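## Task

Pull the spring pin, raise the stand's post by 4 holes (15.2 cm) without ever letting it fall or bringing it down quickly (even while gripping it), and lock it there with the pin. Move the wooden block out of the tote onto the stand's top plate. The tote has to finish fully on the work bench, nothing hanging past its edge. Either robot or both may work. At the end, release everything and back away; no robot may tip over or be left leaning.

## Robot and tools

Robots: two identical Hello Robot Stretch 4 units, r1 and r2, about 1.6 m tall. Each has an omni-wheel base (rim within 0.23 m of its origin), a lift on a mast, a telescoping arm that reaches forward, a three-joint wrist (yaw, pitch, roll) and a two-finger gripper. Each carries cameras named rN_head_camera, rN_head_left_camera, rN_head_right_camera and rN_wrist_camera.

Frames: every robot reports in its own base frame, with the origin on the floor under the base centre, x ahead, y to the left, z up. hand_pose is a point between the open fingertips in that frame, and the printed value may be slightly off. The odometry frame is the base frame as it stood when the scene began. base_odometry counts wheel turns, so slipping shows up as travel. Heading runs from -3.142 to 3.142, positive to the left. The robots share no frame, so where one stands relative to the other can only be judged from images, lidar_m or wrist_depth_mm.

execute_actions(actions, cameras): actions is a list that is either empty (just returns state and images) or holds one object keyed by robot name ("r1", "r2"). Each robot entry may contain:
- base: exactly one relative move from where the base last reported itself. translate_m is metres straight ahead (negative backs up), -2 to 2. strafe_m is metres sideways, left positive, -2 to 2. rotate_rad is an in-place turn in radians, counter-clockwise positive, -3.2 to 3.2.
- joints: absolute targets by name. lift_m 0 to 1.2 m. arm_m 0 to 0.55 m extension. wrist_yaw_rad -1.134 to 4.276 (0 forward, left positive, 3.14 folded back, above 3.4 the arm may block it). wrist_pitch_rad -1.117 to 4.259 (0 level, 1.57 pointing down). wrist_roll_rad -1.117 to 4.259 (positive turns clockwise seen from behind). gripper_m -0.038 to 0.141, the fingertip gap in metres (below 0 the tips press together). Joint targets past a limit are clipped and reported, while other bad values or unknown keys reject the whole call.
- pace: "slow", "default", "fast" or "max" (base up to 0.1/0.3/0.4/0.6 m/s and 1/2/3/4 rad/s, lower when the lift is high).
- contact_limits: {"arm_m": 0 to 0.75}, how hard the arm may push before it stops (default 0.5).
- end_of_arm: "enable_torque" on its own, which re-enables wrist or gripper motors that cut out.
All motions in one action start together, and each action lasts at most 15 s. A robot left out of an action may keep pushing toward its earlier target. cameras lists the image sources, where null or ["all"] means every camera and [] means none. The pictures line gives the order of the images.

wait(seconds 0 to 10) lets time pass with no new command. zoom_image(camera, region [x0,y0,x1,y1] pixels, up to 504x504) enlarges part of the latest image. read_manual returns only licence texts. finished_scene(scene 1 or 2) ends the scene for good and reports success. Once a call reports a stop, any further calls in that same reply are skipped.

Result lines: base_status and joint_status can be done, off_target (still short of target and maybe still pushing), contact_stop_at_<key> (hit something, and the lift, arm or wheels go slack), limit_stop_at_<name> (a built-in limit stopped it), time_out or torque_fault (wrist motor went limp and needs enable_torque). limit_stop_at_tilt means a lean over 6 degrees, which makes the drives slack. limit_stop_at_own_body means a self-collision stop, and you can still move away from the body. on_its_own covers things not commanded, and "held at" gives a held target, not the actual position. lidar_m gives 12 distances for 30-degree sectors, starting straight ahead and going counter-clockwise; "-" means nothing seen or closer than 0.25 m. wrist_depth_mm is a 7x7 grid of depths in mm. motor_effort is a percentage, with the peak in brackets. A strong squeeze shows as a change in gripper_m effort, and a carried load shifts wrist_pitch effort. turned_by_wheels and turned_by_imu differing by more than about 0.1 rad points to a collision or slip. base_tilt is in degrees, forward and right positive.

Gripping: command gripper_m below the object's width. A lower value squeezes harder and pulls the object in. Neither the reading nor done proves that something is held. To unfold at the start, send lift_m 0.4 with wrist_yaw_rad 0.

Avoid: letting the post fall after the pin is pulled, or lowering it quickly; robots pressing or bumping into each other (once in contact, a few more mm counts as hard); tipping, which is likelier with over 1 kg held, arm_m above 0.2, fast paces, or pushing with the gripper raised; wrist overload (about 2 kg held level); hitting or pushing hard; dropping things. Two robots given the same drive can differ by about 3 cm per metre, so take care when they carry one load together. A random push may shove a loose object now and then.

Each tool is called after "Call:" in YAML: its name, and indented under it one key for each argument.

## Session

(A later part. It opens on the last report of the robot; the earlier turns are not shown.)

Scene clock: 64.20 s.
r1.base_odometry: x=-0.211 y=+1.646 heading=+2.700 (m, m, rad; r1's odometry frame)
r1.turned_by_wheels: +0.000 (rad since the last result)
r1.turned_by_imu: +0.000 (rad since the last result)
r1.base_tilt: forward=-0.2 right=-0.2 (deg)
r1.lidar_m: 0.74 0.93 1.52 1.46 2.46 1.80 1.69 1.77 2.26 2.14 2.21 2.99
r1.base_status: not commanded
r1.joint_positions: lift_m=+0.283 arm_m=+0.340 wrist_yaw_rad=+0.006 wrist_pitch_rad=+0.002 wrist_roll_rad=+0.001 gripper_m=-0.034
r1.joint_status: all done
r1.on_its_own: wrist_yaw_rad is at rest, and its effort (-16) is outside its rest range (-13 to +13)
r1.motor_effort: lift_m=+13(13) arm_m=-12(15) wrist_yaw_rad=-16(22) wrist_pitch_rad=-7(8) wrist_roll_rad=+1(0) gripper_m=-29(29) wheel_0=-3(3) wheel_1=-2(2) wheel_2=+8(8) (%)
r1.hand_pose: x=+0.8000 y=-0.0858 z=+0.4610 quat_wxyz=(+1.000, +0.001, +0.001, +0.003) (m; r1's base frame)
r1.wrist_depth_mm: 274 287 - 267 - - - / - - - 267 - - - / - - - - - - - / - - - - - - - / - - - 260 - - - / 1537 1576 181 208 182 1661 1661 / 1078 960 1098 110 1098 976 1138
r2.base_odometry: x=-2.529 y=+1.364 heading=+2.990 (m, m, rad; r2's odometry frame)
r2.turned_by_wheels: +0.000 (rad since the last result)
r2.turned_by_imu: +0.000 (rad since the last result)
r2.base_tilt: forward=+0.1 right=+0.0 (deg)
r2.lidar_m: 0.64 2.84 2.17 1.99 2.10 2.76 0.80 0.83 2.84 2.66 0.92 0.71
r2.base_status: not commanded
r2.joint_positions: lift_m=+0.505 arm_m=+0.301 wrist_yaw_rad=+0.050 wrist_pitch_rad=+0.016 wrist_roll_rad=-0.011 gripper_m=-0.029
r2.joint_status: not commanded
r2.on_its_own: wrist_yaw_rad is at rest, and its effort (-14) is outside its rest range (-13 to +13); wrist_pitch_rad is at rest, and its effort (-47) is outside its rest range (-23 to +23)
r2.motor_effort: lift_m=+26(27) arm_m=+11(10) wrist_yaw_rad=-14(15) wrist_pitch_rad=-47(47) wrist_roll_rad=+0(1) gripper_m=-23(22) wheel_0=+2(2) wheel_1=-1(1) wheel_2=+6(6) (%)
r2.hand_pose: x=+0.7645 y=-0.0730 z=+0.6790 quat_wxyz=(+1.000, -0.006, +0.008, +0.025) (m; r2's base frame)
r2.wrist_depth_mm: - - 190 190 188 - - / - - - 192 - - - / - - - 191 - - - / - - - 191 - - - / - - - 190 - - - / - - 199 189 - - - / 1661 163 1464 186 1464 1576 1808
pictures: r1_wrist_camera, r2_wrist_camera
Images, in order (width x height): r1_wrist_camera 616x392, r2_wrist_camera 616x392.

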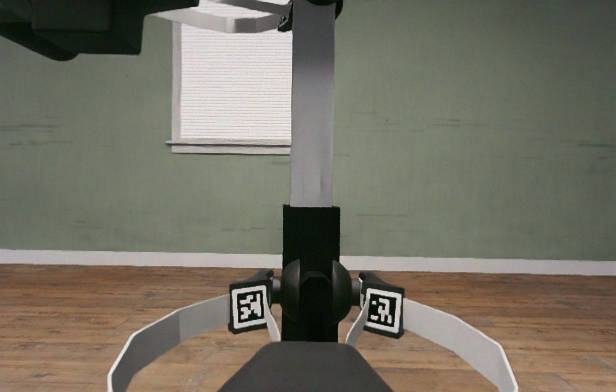

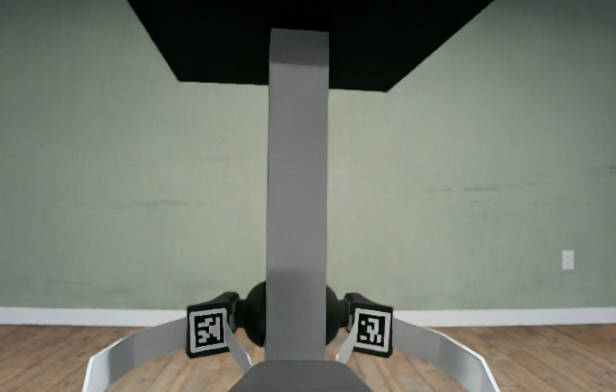

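Call:
execute_actions:
  actions:
    - {"r2":{"joints":{"lift_m":0.675},"pace":"slow"}}
  cameras: ["r2_wrist_camera","r1_wrist_camera"]

Call:
execute_actions:
  actions:
    - {"r1":{"joints":{"gripper_m":0.06,"arm_m":0.345}}}
  cameras: []

Call:
execute_actions:
  actions:
    - {"r2":{"joints":{"lift_m":0.665},"pace":"slow"},"r1":{"joints":{"arm_m":0.1}}}
  cameras: []

Call:
execute_actions:
  actions:
    - {"r2":{"joints":{"lift_m":0.655},"pace":"slow"}}
  cameras: ["r2_wrist_camera","r1_head_camera"]

Scene clock: 66.83 s.
r1.base_odometry: x=-0.211 y=+1.646 heading=+2.700 (m, m, rad; r1's odometry frame)
r1.turned_by_wheels: +0.000 (rad since the last result)
r1.turned_by_imu: -0.001 (rad since the last result)
r1.base_tilt: forward=-0.2 right=-0.2 (deg)
r1.lidar_m: 0.75 0.94 1.50 1.48 2.49 1.78 1.69 1.78 2.23 2.13 2.21 2.98
r1.base_status: not commanded
r1.joint_positions: lift_m=+0.283 arm_m=+0.340 wrist_yaw_rad=+0.006 wrist_pitch_rad=+0.002 wrist_roll_rad=+0.001 gripper_m=-0.034
r1.joint_status: not commanded
r1.on_its_own: wrist_yaw_rad is at rest, and its effort (-16) is outside its rest range (-13 to +13)
r1.motor_effort: lift_m=+13(13) arm_m=-12(12) wrist_yaw_rad=-16(16) wrist_pitch_rad=-6(6) wrist_roll_rad=+0(0) gripper_m=-30(32) wheel_0=-2(3) wheel_1=-2(2) wheel_2=+8(8) (%)
r1.hand_pose: x=+0.8000 y=-0.0858 z=+0.4610 quat_wxyz=(+1.000, +0.001, +0.001, +0.003) (m; r1's base frame)
r1.wrist_depth_mm: - - - 267 - - - / - - - 268 - - - / - - - - - - - / - - - - - - - / - - - 259 - - - / 1576 1537 181 208 182 1661 1708 / 1098 960 1078 110 1098 991 1118
r2.base_odometry: x=-2.529 y=+1.364 heading=+2.990 (m, m, rad; r2's odometry frame)
r2.turned_by_wheels: +0.000 (rad since the last result)
r2.turned_by_imu: +0.000 (rad since the last result)
r2.base_tilt: forward=-0.1 right=-0.1 (deg)
r2.lidar_m: 0.61 2.84 2.17 2.00 2.10 2.75 0.80 0.83 2.80 2.65 0.93 0.72
r2.base_status: not commanded
r2.joint_positions: lift_m=+0.674 arm_m=+0.301 wrist_yaw_rad=+0.050 wrist_pitch_rad=+0.017 wrist_roll_rad=-0.011 gripper_m=-0.029
r2.joint_status: all done
r2.on_its_own: wrist_yaw_rad is at rest, and its effort (-14) is outside its rest range (-13 to +13); wrist_pitch_rad is at rest, and its effort (-48) is outside its rest range (-23 to +23)
r2.motor_effort: lift_m=+28(30) arm_m=+10(10) wrist_yaw_rad=-14(14) wrist_pitch_rad=-48(49) wrist_roll_rad=+0(0) gripper_m=-22(24) wheel_0=+3(3) wheel_1=-1(1) wheel_2=+6(6) (%)
r2.hand_pose: x=+0.7645 y=-0.0730 z=+0.8476 quat_wxyz=(+1.000, -0.006, +0.008, +0.025) (m; r2's base frame)
r2.wrist_depth_mm: - - 191 190 188 - - / - - - 193 - - - / - - - 191 - - - / - - - 191 - - - / - - - 190 - - - / - - 199 190 - - - / - 163 1756 186 1863 1983 -
pictures: r1_wrist_camera, r2_wrist_camera
Images, in order (width x height): r1_wrist_camera 616x392, r2_wrist_camera 616x392.

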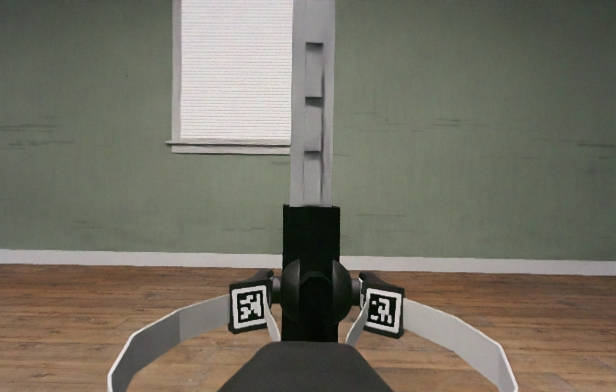

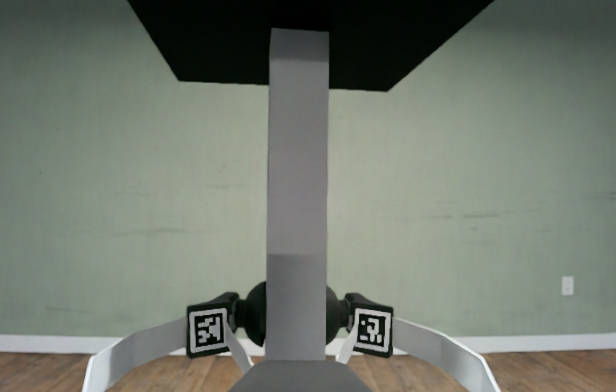

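Scene clock: 68.47 s.
r1.base_odometry: x=-0.210 y=+1.646 heading=+2.700 (m, m, rad; r1's odometry frame)
r1.turned_by_wheels: +0.000 (rad since the last result)
r1.turned_by_imu: +0.000 (rad since the last result)
r1.base_tilt: forward=-0.2 right=-0.2 (deg)
r1.lidar_m: 0.75 0.94 1.52 1.48 2.48 1.79 1.71 1.77 2.25 2.11 2.20 2.98
r1.base_status: not commanded
r1.joint_positions: lift_m=+0.283 arm_m=+0.344 wrist_yaw_rad=-0.001 wrist_pitch_rad=+0.002 wrist_roll_rad=+0.001 gripper_m=+0.060
r1.joint_status: all done
r1.motor_effort: lift_m=+13(13) arm_m=+6(9) wrist_yaw_rad=+2(16) wrist_pitch_rad=-7(6) wrist_roll_rad=+0(0) gripper_m=-2(28) wheel_0=+1(3) wheel_1=+2(3) wheel_2=-1(8) (%)
r1.hand_pose: x=+0.8032 y=-0.0876 z=+0.4610 quat_wxyz=(+1.000, +0.001, +0.001, +0.000) (m; r1's base frame)
r1.wrist_depth_mm: - - - - - - - / - - - - - - - / - - - - - - - / - - - 266 - - - / - - - 258 - - - / 1576 1576 195 257 196 1576 1618 / 1060 1025 1098 110 1098 1042 1098
r2.base_odometry: x=-2.529 y=+1.364 heading=+2.990 (m, m, rad; r2's odometry frame)
r2.turned_by_wheels: +0.000 (rad since the last result)
r2.turned_by_imu: +0.000 (rad since the last result)
r2.base_tilt: forward=+0.0 right=+0.0 (deg)
r2.lidar_m: 0.62 2.81 2.16 2.00 2.11 2.76 0.81 0.84 2.85 2.66 0.92 0.69
r2.base_status: not commanded
r2.joint_positions: lift_m=+0.674 arm_m=+0.301 wrist_yaw_rad=+0.050 wrist_pitch_rad=+0.017 wrist_roll_rad=-0.011 gripper_m=-0.029
r2.joint_status: not commanded
r2.on_its_own: wrist_pitch_rad is at rest, and its effort (-48) is outside its rest range (-23 to +23)
r2.motor_effort: lift_m=+29(28) arm_m=+10(10) wrist_yaw_rad=-13(13) wrist_pitch_rad=-48(48) wrist_roll_rad=+0(0) gripper_m=-23(25) wheel_0=+3(2) wheel_1=-1(1) wheel_2=+6(6) (%)
r2.hand_pose: x=+0.7645 y=-0.0730 z=+0.8476 quat_wxyz=(+1.000, -0.006, +0.008, +0.025) (m; r2's base frame)
r2.wrist_depth_mm: - - 190 190 188 - - / - - - 193 - - - / - - - 191 - - - / - - - 191 - - - / - - - 190 - - - / - - 198 190 - - - / - 163 1808 186 1808 1921 -
pictures: none
No camera images: the call's "cameras" was empty. Leave "cameras" out to get every camera's image.

Scene clock: 70.30 s.
r1.base_odometry: x=-0.210 y=+1.646 heading=+2.700 (m, m, rad; r1's odometry frame)
r1.turned_by_wheels: +0.000 (rad since the last result)
r1.turned_by_imu: +0.000 (rad since the last result)
r1.base_tilt: forward=-0.2 right=-0.2 (deg)
r1.lidar_m: 0.76 0.94 1.53 1.47 2.48 1.78 1.70 1.78 2.25 2.13 2.20 2.99
r1.base_status: not commanded
r1.joint_positions: lift_m=+0.283 arm_m=+0.101 wrist_yaw_rad=+0.000 wrist_pitch_rad=+0.002 wrist_roll_rad=+0.001 gripper_m=+0.060
r1.joint_status: all done
r1.motor_effort: lift_m=+13(13) arm_m=-6(7) wrist_yaw_rad=+1(2) wrist_pitch_rad=-8(8) wrist_roll_rad=+0(1) gripper_m=-4(2) wheel_0=+1(1) wheel_1=+2(2) wheel_2=-1(1) (%)
r1.hand_pose: x=+0.5605 y=-0.0874 z=+0.4609 quat_wxyz=(+1.000, +0.001, +0.001, +0.000) (m; r1's base frame)
r1.wrist_depth_mm: - - - - - - - / - - - - - - - / - - - - - - - / - - - - - - - / - - - - - - - / 1537 1576 196 1499 195 1618 1618 / 946 1008 1078 110 1118 1042 1118
r2.base_odometry: x=-2.529 y=+1.364 heading=+2.990 (m, m, rad; r2's odometry frame)
r2.turned_by_wheels: +0.000 (rad since the last result)
r2.turned_by_imu: +0.000 (rad since the last result)
r2.base_tilt: forward=+0.0 right=+0.1 (deg)
r2.lidar_m: 0.62 2.82 2.17 1.98 2.10 2.76 0.80 0.82 2.83 2.67 0.93 0.77
r2.base_status: not commanded
r2.joint_positions: lift_m=+0.665 arm_m=+0.301 wrist_yaw_rad=+0.049 wrist_pitch_rad=+0.008 wrist_roll_rad=-0.011 gripper_m=-0.029
r2.joint_status: all done
r2.motor_effort: lift_m=+16(27) arm_m=+10(10) wrist_yaw_rad=-13(14) wrist_pitch_rad=-23(48) wrist_roll_rad=+1(0) gripper_m=-21(22) wheel_0=+3(2) wheel_1=-1(2) wheel_2=+5(6) (%)
r2.hand_pose: x=+0.7645 y=-0.0731 z=+0.8412 quat_wxyz=(+1.000, -0.006, +0.004, +0.025) (m; r2's base frame)
r2.wrist_depth_mm: - - 191 191 190 - - / - - 279 194 - - - / - - - 192 - - - / - - - 191 - - - / - - - 191 - - - / - - 199 189 - - - / - 163 1863 187 1863 - -
pictures: none
No camera images: the call's "cameras" was empty. Leave "cameras" out to get every camera's image.

Scene clock: 71.03 s.
r1.base_odometry: x=-0.210 y=+1.646 heading=+2.700 (m, m, rad; r1's odometry frame)
r1.turned_by_wheels: +0.000 (rad since the last result)
r1.turned_by_imu: +0.000 (rad since the last result)
r1.base_tilt: forward=-0.2 right=-0.2 (deg)
r1.lidar_m: 0.77 0.93 1.51 1.46 2.46 1.79 1.70 1.77 2.26 2.13 2.18 2.98
r1.base_status: not commanded
r1.joint_positions: lift_m=+0.283 arm_m=+0.101 wrist_yaw_rad=+0.000 wrist_pitch_rad=+0.002 wrist_roll_rad=+0.001 gripper_m=+0.060
r1.joint_status: not commanded
r1.motor_effort: lift_m=+13(13) arm_m=-6(6) wrist_yaw_rad=+1(1) wrist_pitch_rad=-8(8) wrist_roll_rad=+1(0) gripper_m=-4(5) wheel_0=+1(1) wheel_1=+2(2) wheel_2=-1(0) (%)
r1.hand_pose: x=+0.5605 y=-0.0874 z=+0.4609 quat_wxyz=(+1.000, +0.001, +0.001, +0.000) (m; r1's base frame)
r1.wrist_depth_mm: - - - - - - - / - - - - - - - / - - - - - - - / - - - - - - - / - - - - - - - / 1576 1576 196 1464 195 1661 1661 / 960 1008 1098 110 1078 1042 1118
r2.base_odometry: x=-2.529 y=+1.364 heading=+2.990 (m, m, rad; r2's odometry frame)
r2.turned_by_wheels: +0.000 (rad since the last result)
r2.turned_by_imu: +0.000 (rad since the last result)
r2.base_tilt: forward=+0.0 right=+0.0 (deg)
r2.lidar_m: 0.61 2.81 2.15 2.02 2.12 2.74 0.80 0.82 2.81 2.66 0.90 0.78
r2.base_status: not commanded
r2.joint_positions: lift_m=+0.655 arm_m=+0.301 wrist_yaw_rad=+0.049 wrist_pitch_rad=+0.006 wrist_roll_rad=-0.011 gripper_m=-0.029
r2.joint_status: all done
r2.motor_effort: lift_m=+15(16) arm_m=+10(10) wrist_yaw_rad=-13(13) wrist_pitch_rad=-17(23) wrist_roll_rad=+0(0) gripper_m=-23(23) wheel_0=+2(2) wheel_1=-1(1) wheel_2=+6(6) (%)
r2.hand_pose: x=+0.7645 y=-0.0731 z=+0.8319 quat_wxyz=(+1.000, -0.006, +0.003, +0.025) (m; r2's base frame)
r2.wrist_depth_mm: - - 193 192 190 - - / - - 278 195 - - - / - - - 193 - - - / - - - 191 - - - / - - - 191 - - - / - - 198 190 - - - / - 164 1863 186 1863 - -
pictures: r1_head_camera, r2_wrist_camera
Images, in order (width x height): r1_head_camera 420x560, r2_wrist_camera 616x392.

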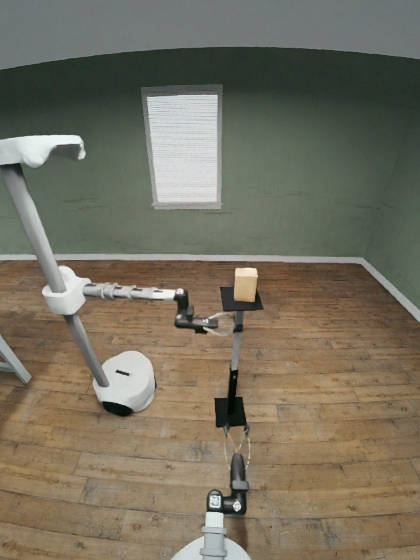

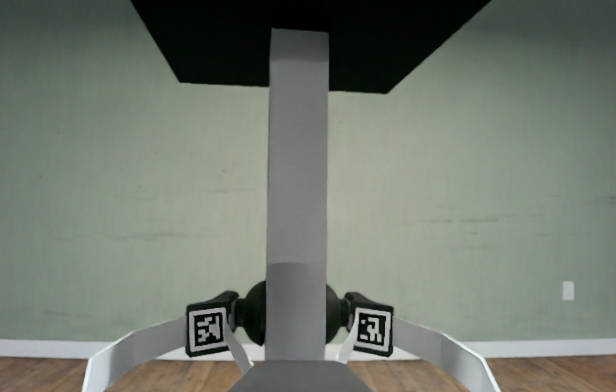

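Ambiguous (friction); test a bit lower.

Call:
execute_actions:
  actions:
    - {"r2":{"joints":{"lift_m":0.649},"pace":"slow"}}
  cameras: []

Scene clock: 71.80 s.
r1.base_odometry: x=-0.210 y=+1.646 heading=+2.700 (m, m, rad; r1's odometry frame)
r1.turned_by_wheels: +0.000 (rad since the last result)
r1.turned_by_imu: +0.000 (rad since the last result)
r1.base_tilt: forward=-0.2 right=-0.3 (deg)
r1.lidar_m: 0.73 0.94 1.53 1.46 2.48 1.78 1.68 1.77 2.25 2.14 2.21 2.98
r1.base_status: not commanded
r1.joint_positions: lift_m=+0.283 arm_m=+0.101 wrist_yaw_rad=+0.000 wrist_pitch_rad=+0.002 wrist_roll_rad=+0.001 gripper_m=+0.060
r1.joint_status: not commanded
r1.motor_effort: lift_m=+13(13) arm_m=-6(6) wrist_yaw_rad=+1(1) wrist_pitch_rad=-9(8) wrist_roll_rad=+2(1) gripper_m=-3(3) wheel_0=+1(1) wheel_1=+2(2) wheel_2=+0(1) (%)
r1.hand_pose: x=+0.5605 y=-0.0874 z=+0.4609 quat_wxyz=(+1.000, +0.001, +0.001, +0.000) (m; r1's base frame)
r1.wrist_depth_mm: - - - - - - - / - - - - - - - / - - - - - - - / - - - - - - - / - - - - - - - / 1537 1576 196 1464 196 1618 1661 / 946 1025 1078 110 1118 1042 1138
r2.base_odometry: x=-2.529 y=+1.364 heading=+2.990 (m, m, rad; r2's odometry frame)
r2.turned_by_wheels: +0.000 (rad since the last result)
r2.turned_by_imu: +0.000 (rad since the last result)
r2.base_tilt: forward=+0.0 right=+0.0 (deg)
r2.lidar_m: 0.62 2.84 2.18 2.00 2.09 2.77 0.81 0.83 2.84 2.65 0.92 0.80
r2.base_status: not commanded
r2.joint_positions: lift_m=+0.650 arm_m=+0.301 wrist_yaw_rad=+0.049 wrist_pitch_rad=-0.002 wrist_roll_rad=-0.011 gripper_m=-0.029
r2.joint_status: all done
r2.motor_effort: lift_m=+13(16) arm_m=+11(10) wrist_yaw_rad=-12(13) wrist_pitch_rad=+5(17) wrist_roll_rad=+0(1) gripper_m=-24(20) wheel_0=+3(3) wheel_1=-1(1) wheel_2=+5(5) (%)
r2.hand_pose: x=+0.7645 y=-0.0731 z=+0.8284 quat_wxyz=(+1.000, -0.006, -0.001, +0.025) (m; r2's base frame)
r2.wrist_depth_mm: - - 195 194 191 - - / - - 279 196 - - - / - - - 194 - - - / - - - 193 - - - / - - - 190 - - - / - - 197 189 - - - / - 164 1921 186 - - -
pictures: none
No camera images: the call's "cameras" was empty. Leave "cameras" out to get every camera's image.

Locked.

Call:
execute_actions:
  actions:
    - {"r2":{"joints":{"gripper_m":0.09,"arm_m":0.285}}}
  cameras: []

Call:
execute_actions:
  actions:
    - {"r2":{"joints":{"arm_m":0.02},"pace":"fast"},"r1":{"joints":{"arm_m":0.01}}}
  cameras: ["r1_head_left_camera"]

Call:
finished_scene:
  scene: 1

Scene clock: 73.93 s.
r1.base_odometry: x=-0.210 y=+1.646 heading=+2.700 (m, m, rad; r1's odometry frame)
r1.turned_by_wheels: +0.000 (rad since the last result)
r1.turned_by_imu: +0.000 (rad since the last result)
r1.base_tilt: forward=-0.2 right=-0.2 (deg)
r1.lidar_m: 0.73 0.83 1.52 1.47 2.49 1.78 1.70 1.78 2.24 2.10 2.20 2.98
r1.base_status: not commanded
r1.joint_positions: lift_m=+0.283 arm_m=+0.101 wrist_yaw_rad=+0.000 wrist_pitch_rad=+0.002 wrist_roll_rad=+0.001 gripper_m=+0.060
r1.joint_status: not commanded
r1.motor_effort: lift_m=+13(13) arm_m=-6(6) wrist_yaw_rad=+1(1) wrist_pitch_rad=-8(8) wrist_roll_rad=+1(0) gripper_m=-4(4) wheel_0=+1(1) wheel_1=+2(2) wheel_2=-1(0) (%)
r1.hand_pose: x=+0.5605 y=-0.0874 z=+0.4609 quat_wxyz=(+1.000, +0.001, +0.001, +0.000) (m; r1's base frame)
r1.wrist_depth_mm: - - - - - - - / - - - - - - - / - - - - - - - / - - - - - - - / - - - - - - - / 1537 1537 196 1430 196 1618 1618 / 960 1008 1098 110 1098 1025 1138
r2.base_odometry: x=-2.529 y=+1.364 heading=+2.990 (m, m, rad; r2's odometry frame)
r2.turned_by_wheels: +0.000 (rad since the last result)
r2.turned_by_imu: -0.003 (rad since the last result)
r2.base_tilt: forward=+0.0 right=+0.0 (deg)
r2.lidar_m: 0.62 2.80 2.16 2.00 2.09 2.77 0.79 0.84 2.83 2.66 0.94 0.75
r2.base_status: not commanded
r2.joint_positions: lift_m=+0.649 arm_m=+0.286 wrist_yaw_rad=+0.045 wrist_pitch_rad=+0.002 wrist_roll_rad=-0.011 gripper_m=+0.090
r2.joint_status: all done
r2.motor_effort: lift_m=+14(14) arm_m=-6(20) wrist_yaw_rad=-2(46) wrist_pitch_rad=-7(5) wrist_roll_rad=+0(0) gripper_m=-1(31) wheel_0=+1(3) wheel_1=-1(2) wheel_2=+4(12) (%)
r2.hand_pose: x=+0.7493 y=-0.0743 z=+0.8270 quat_wxyz=(+1.000, -0.006, +0.001, +0.023) (m; r2's base frame)
r2.wrist_depth_mm: - - 200 199 197 - - / - - 289 211 - - - / - - - 209 - - - / - - - 208 - - - / - - - 206 - - - / - - 215 205 216 - - / - 1921 - 152 - - -
pictures: none
No camera images: the call's "cameras" was empty. Leave "cameras" out to get every camera's image.

Scene clock: 75.53 s.
r1.base_odometry: x=-0.210 y=+1.646 heading=+2.700 (m, m, rad; r1's odometry frame)
r1.turned_by_wheels: +0.000 (rad since the last result)
r1.turned_by_imu: +0.000 (rad since the last result)
r1.base_tilt: forward=-0.2 right=-0.2 (deg)
r1.lidar_m: 0.75 0.81 1.49 1.49 2.45 1.79 1.68 1.76 2.25 2.14 2.21 2.99
r1.base_status: not commanded
r1.joint_positions: lift_m=+0.283 arm_m=+0.011 wrist_yaw_rad=+0.000 wrist_pitch_rad=+0.003 wrist_roll_rad=+0.001 gripper_m=+0.060
r1.joint_status: all done
r1.motor_effort: lift_m=+13(13) arm_m=-6(5) wrist_yaw_rad=+0(0) wrist_pitch_rad=-8(8) wrist_roll_rad=+0(1) gripper_m=-4(4) wheel_0=+1(1) wheel_1=+2(2) wheel_2=+0(1) (%)
r1.hand_pose: x=+0.4705 y=-0.0874 z=+0.4609 quat_wxyz=(+1.000, +0.001, +0.001, +0.000) (m; r1's base frame)
r1.wrist_depth_mm: 627 - - - - - - / - - - - - - - / - - - - - - - / - - - - - - - / - - - - - - - / 1537 1576 196 1464 196 1618 1661 / 732 1025 1078 110 1098 1060 1118
r2.base_odometry: x=-2.529 y=+1.364 heading=+2.989 (m, m, rad; r2's odometry frame)
r2.turned_by_wheels: +0.000 (rad since the last result)
r2.turned_by_imu: +0.000 (rad since the last result)
r2.base_tilt: forward=+0.1 right=+0.0 (deg)
r2.lidar_m: 0.63 2.81 2.16 1.99 2.10 2.75 0.79 0.84 2.84 2.65 0.95 0.81
r2.base_status: not commanded
r2.joint_positions: lift_m=+0.649 arm_m=+0.021 wrist_yaw_rad=+0.045 wrist_pitch_rad=+0.003 wrist_roll_rad=-0.011 gripper_m=+0.090
r2.joint_status: all done
r2.motor_effort: lift_m=+15(15) arm_m=-8(9) wrist_yaw_rad=+0(2) wrist_pitch_rad=-8(8) wrist_roll_rad=+0(0) gripper_m=-2(1) wheel_0=+2(2) wheel_1=-1(1) wheel_2=+4(4) (%)
r2.hand_pose: x=+0.4845 y=-0.0744 z=+0.8269 quat_wxyz=(+1.000, -0.006, +0.001, +0.022) (m; r2's base frame)
r2.wrist_depth_mm: - - - - - - - / - - - 469 - - - / - - - 477 - - - / - - - - - - - / - - - - - - - / - - 215 - 216 - - / - 1983 - 152 - - -
pictures: r1_head_left_camera
Images, in order (width x height): r1_head_left_camera 420x672.

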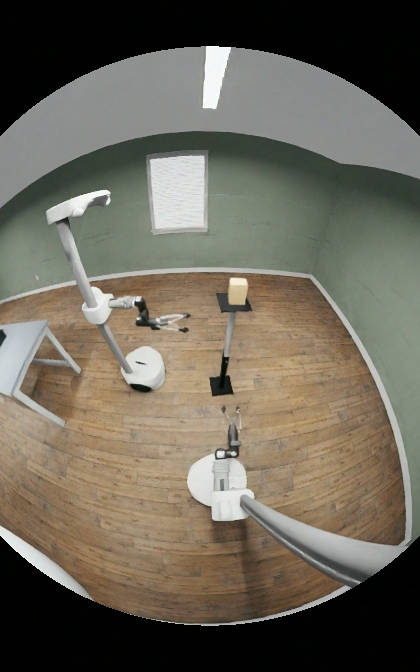

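The scene is finished: the task was done.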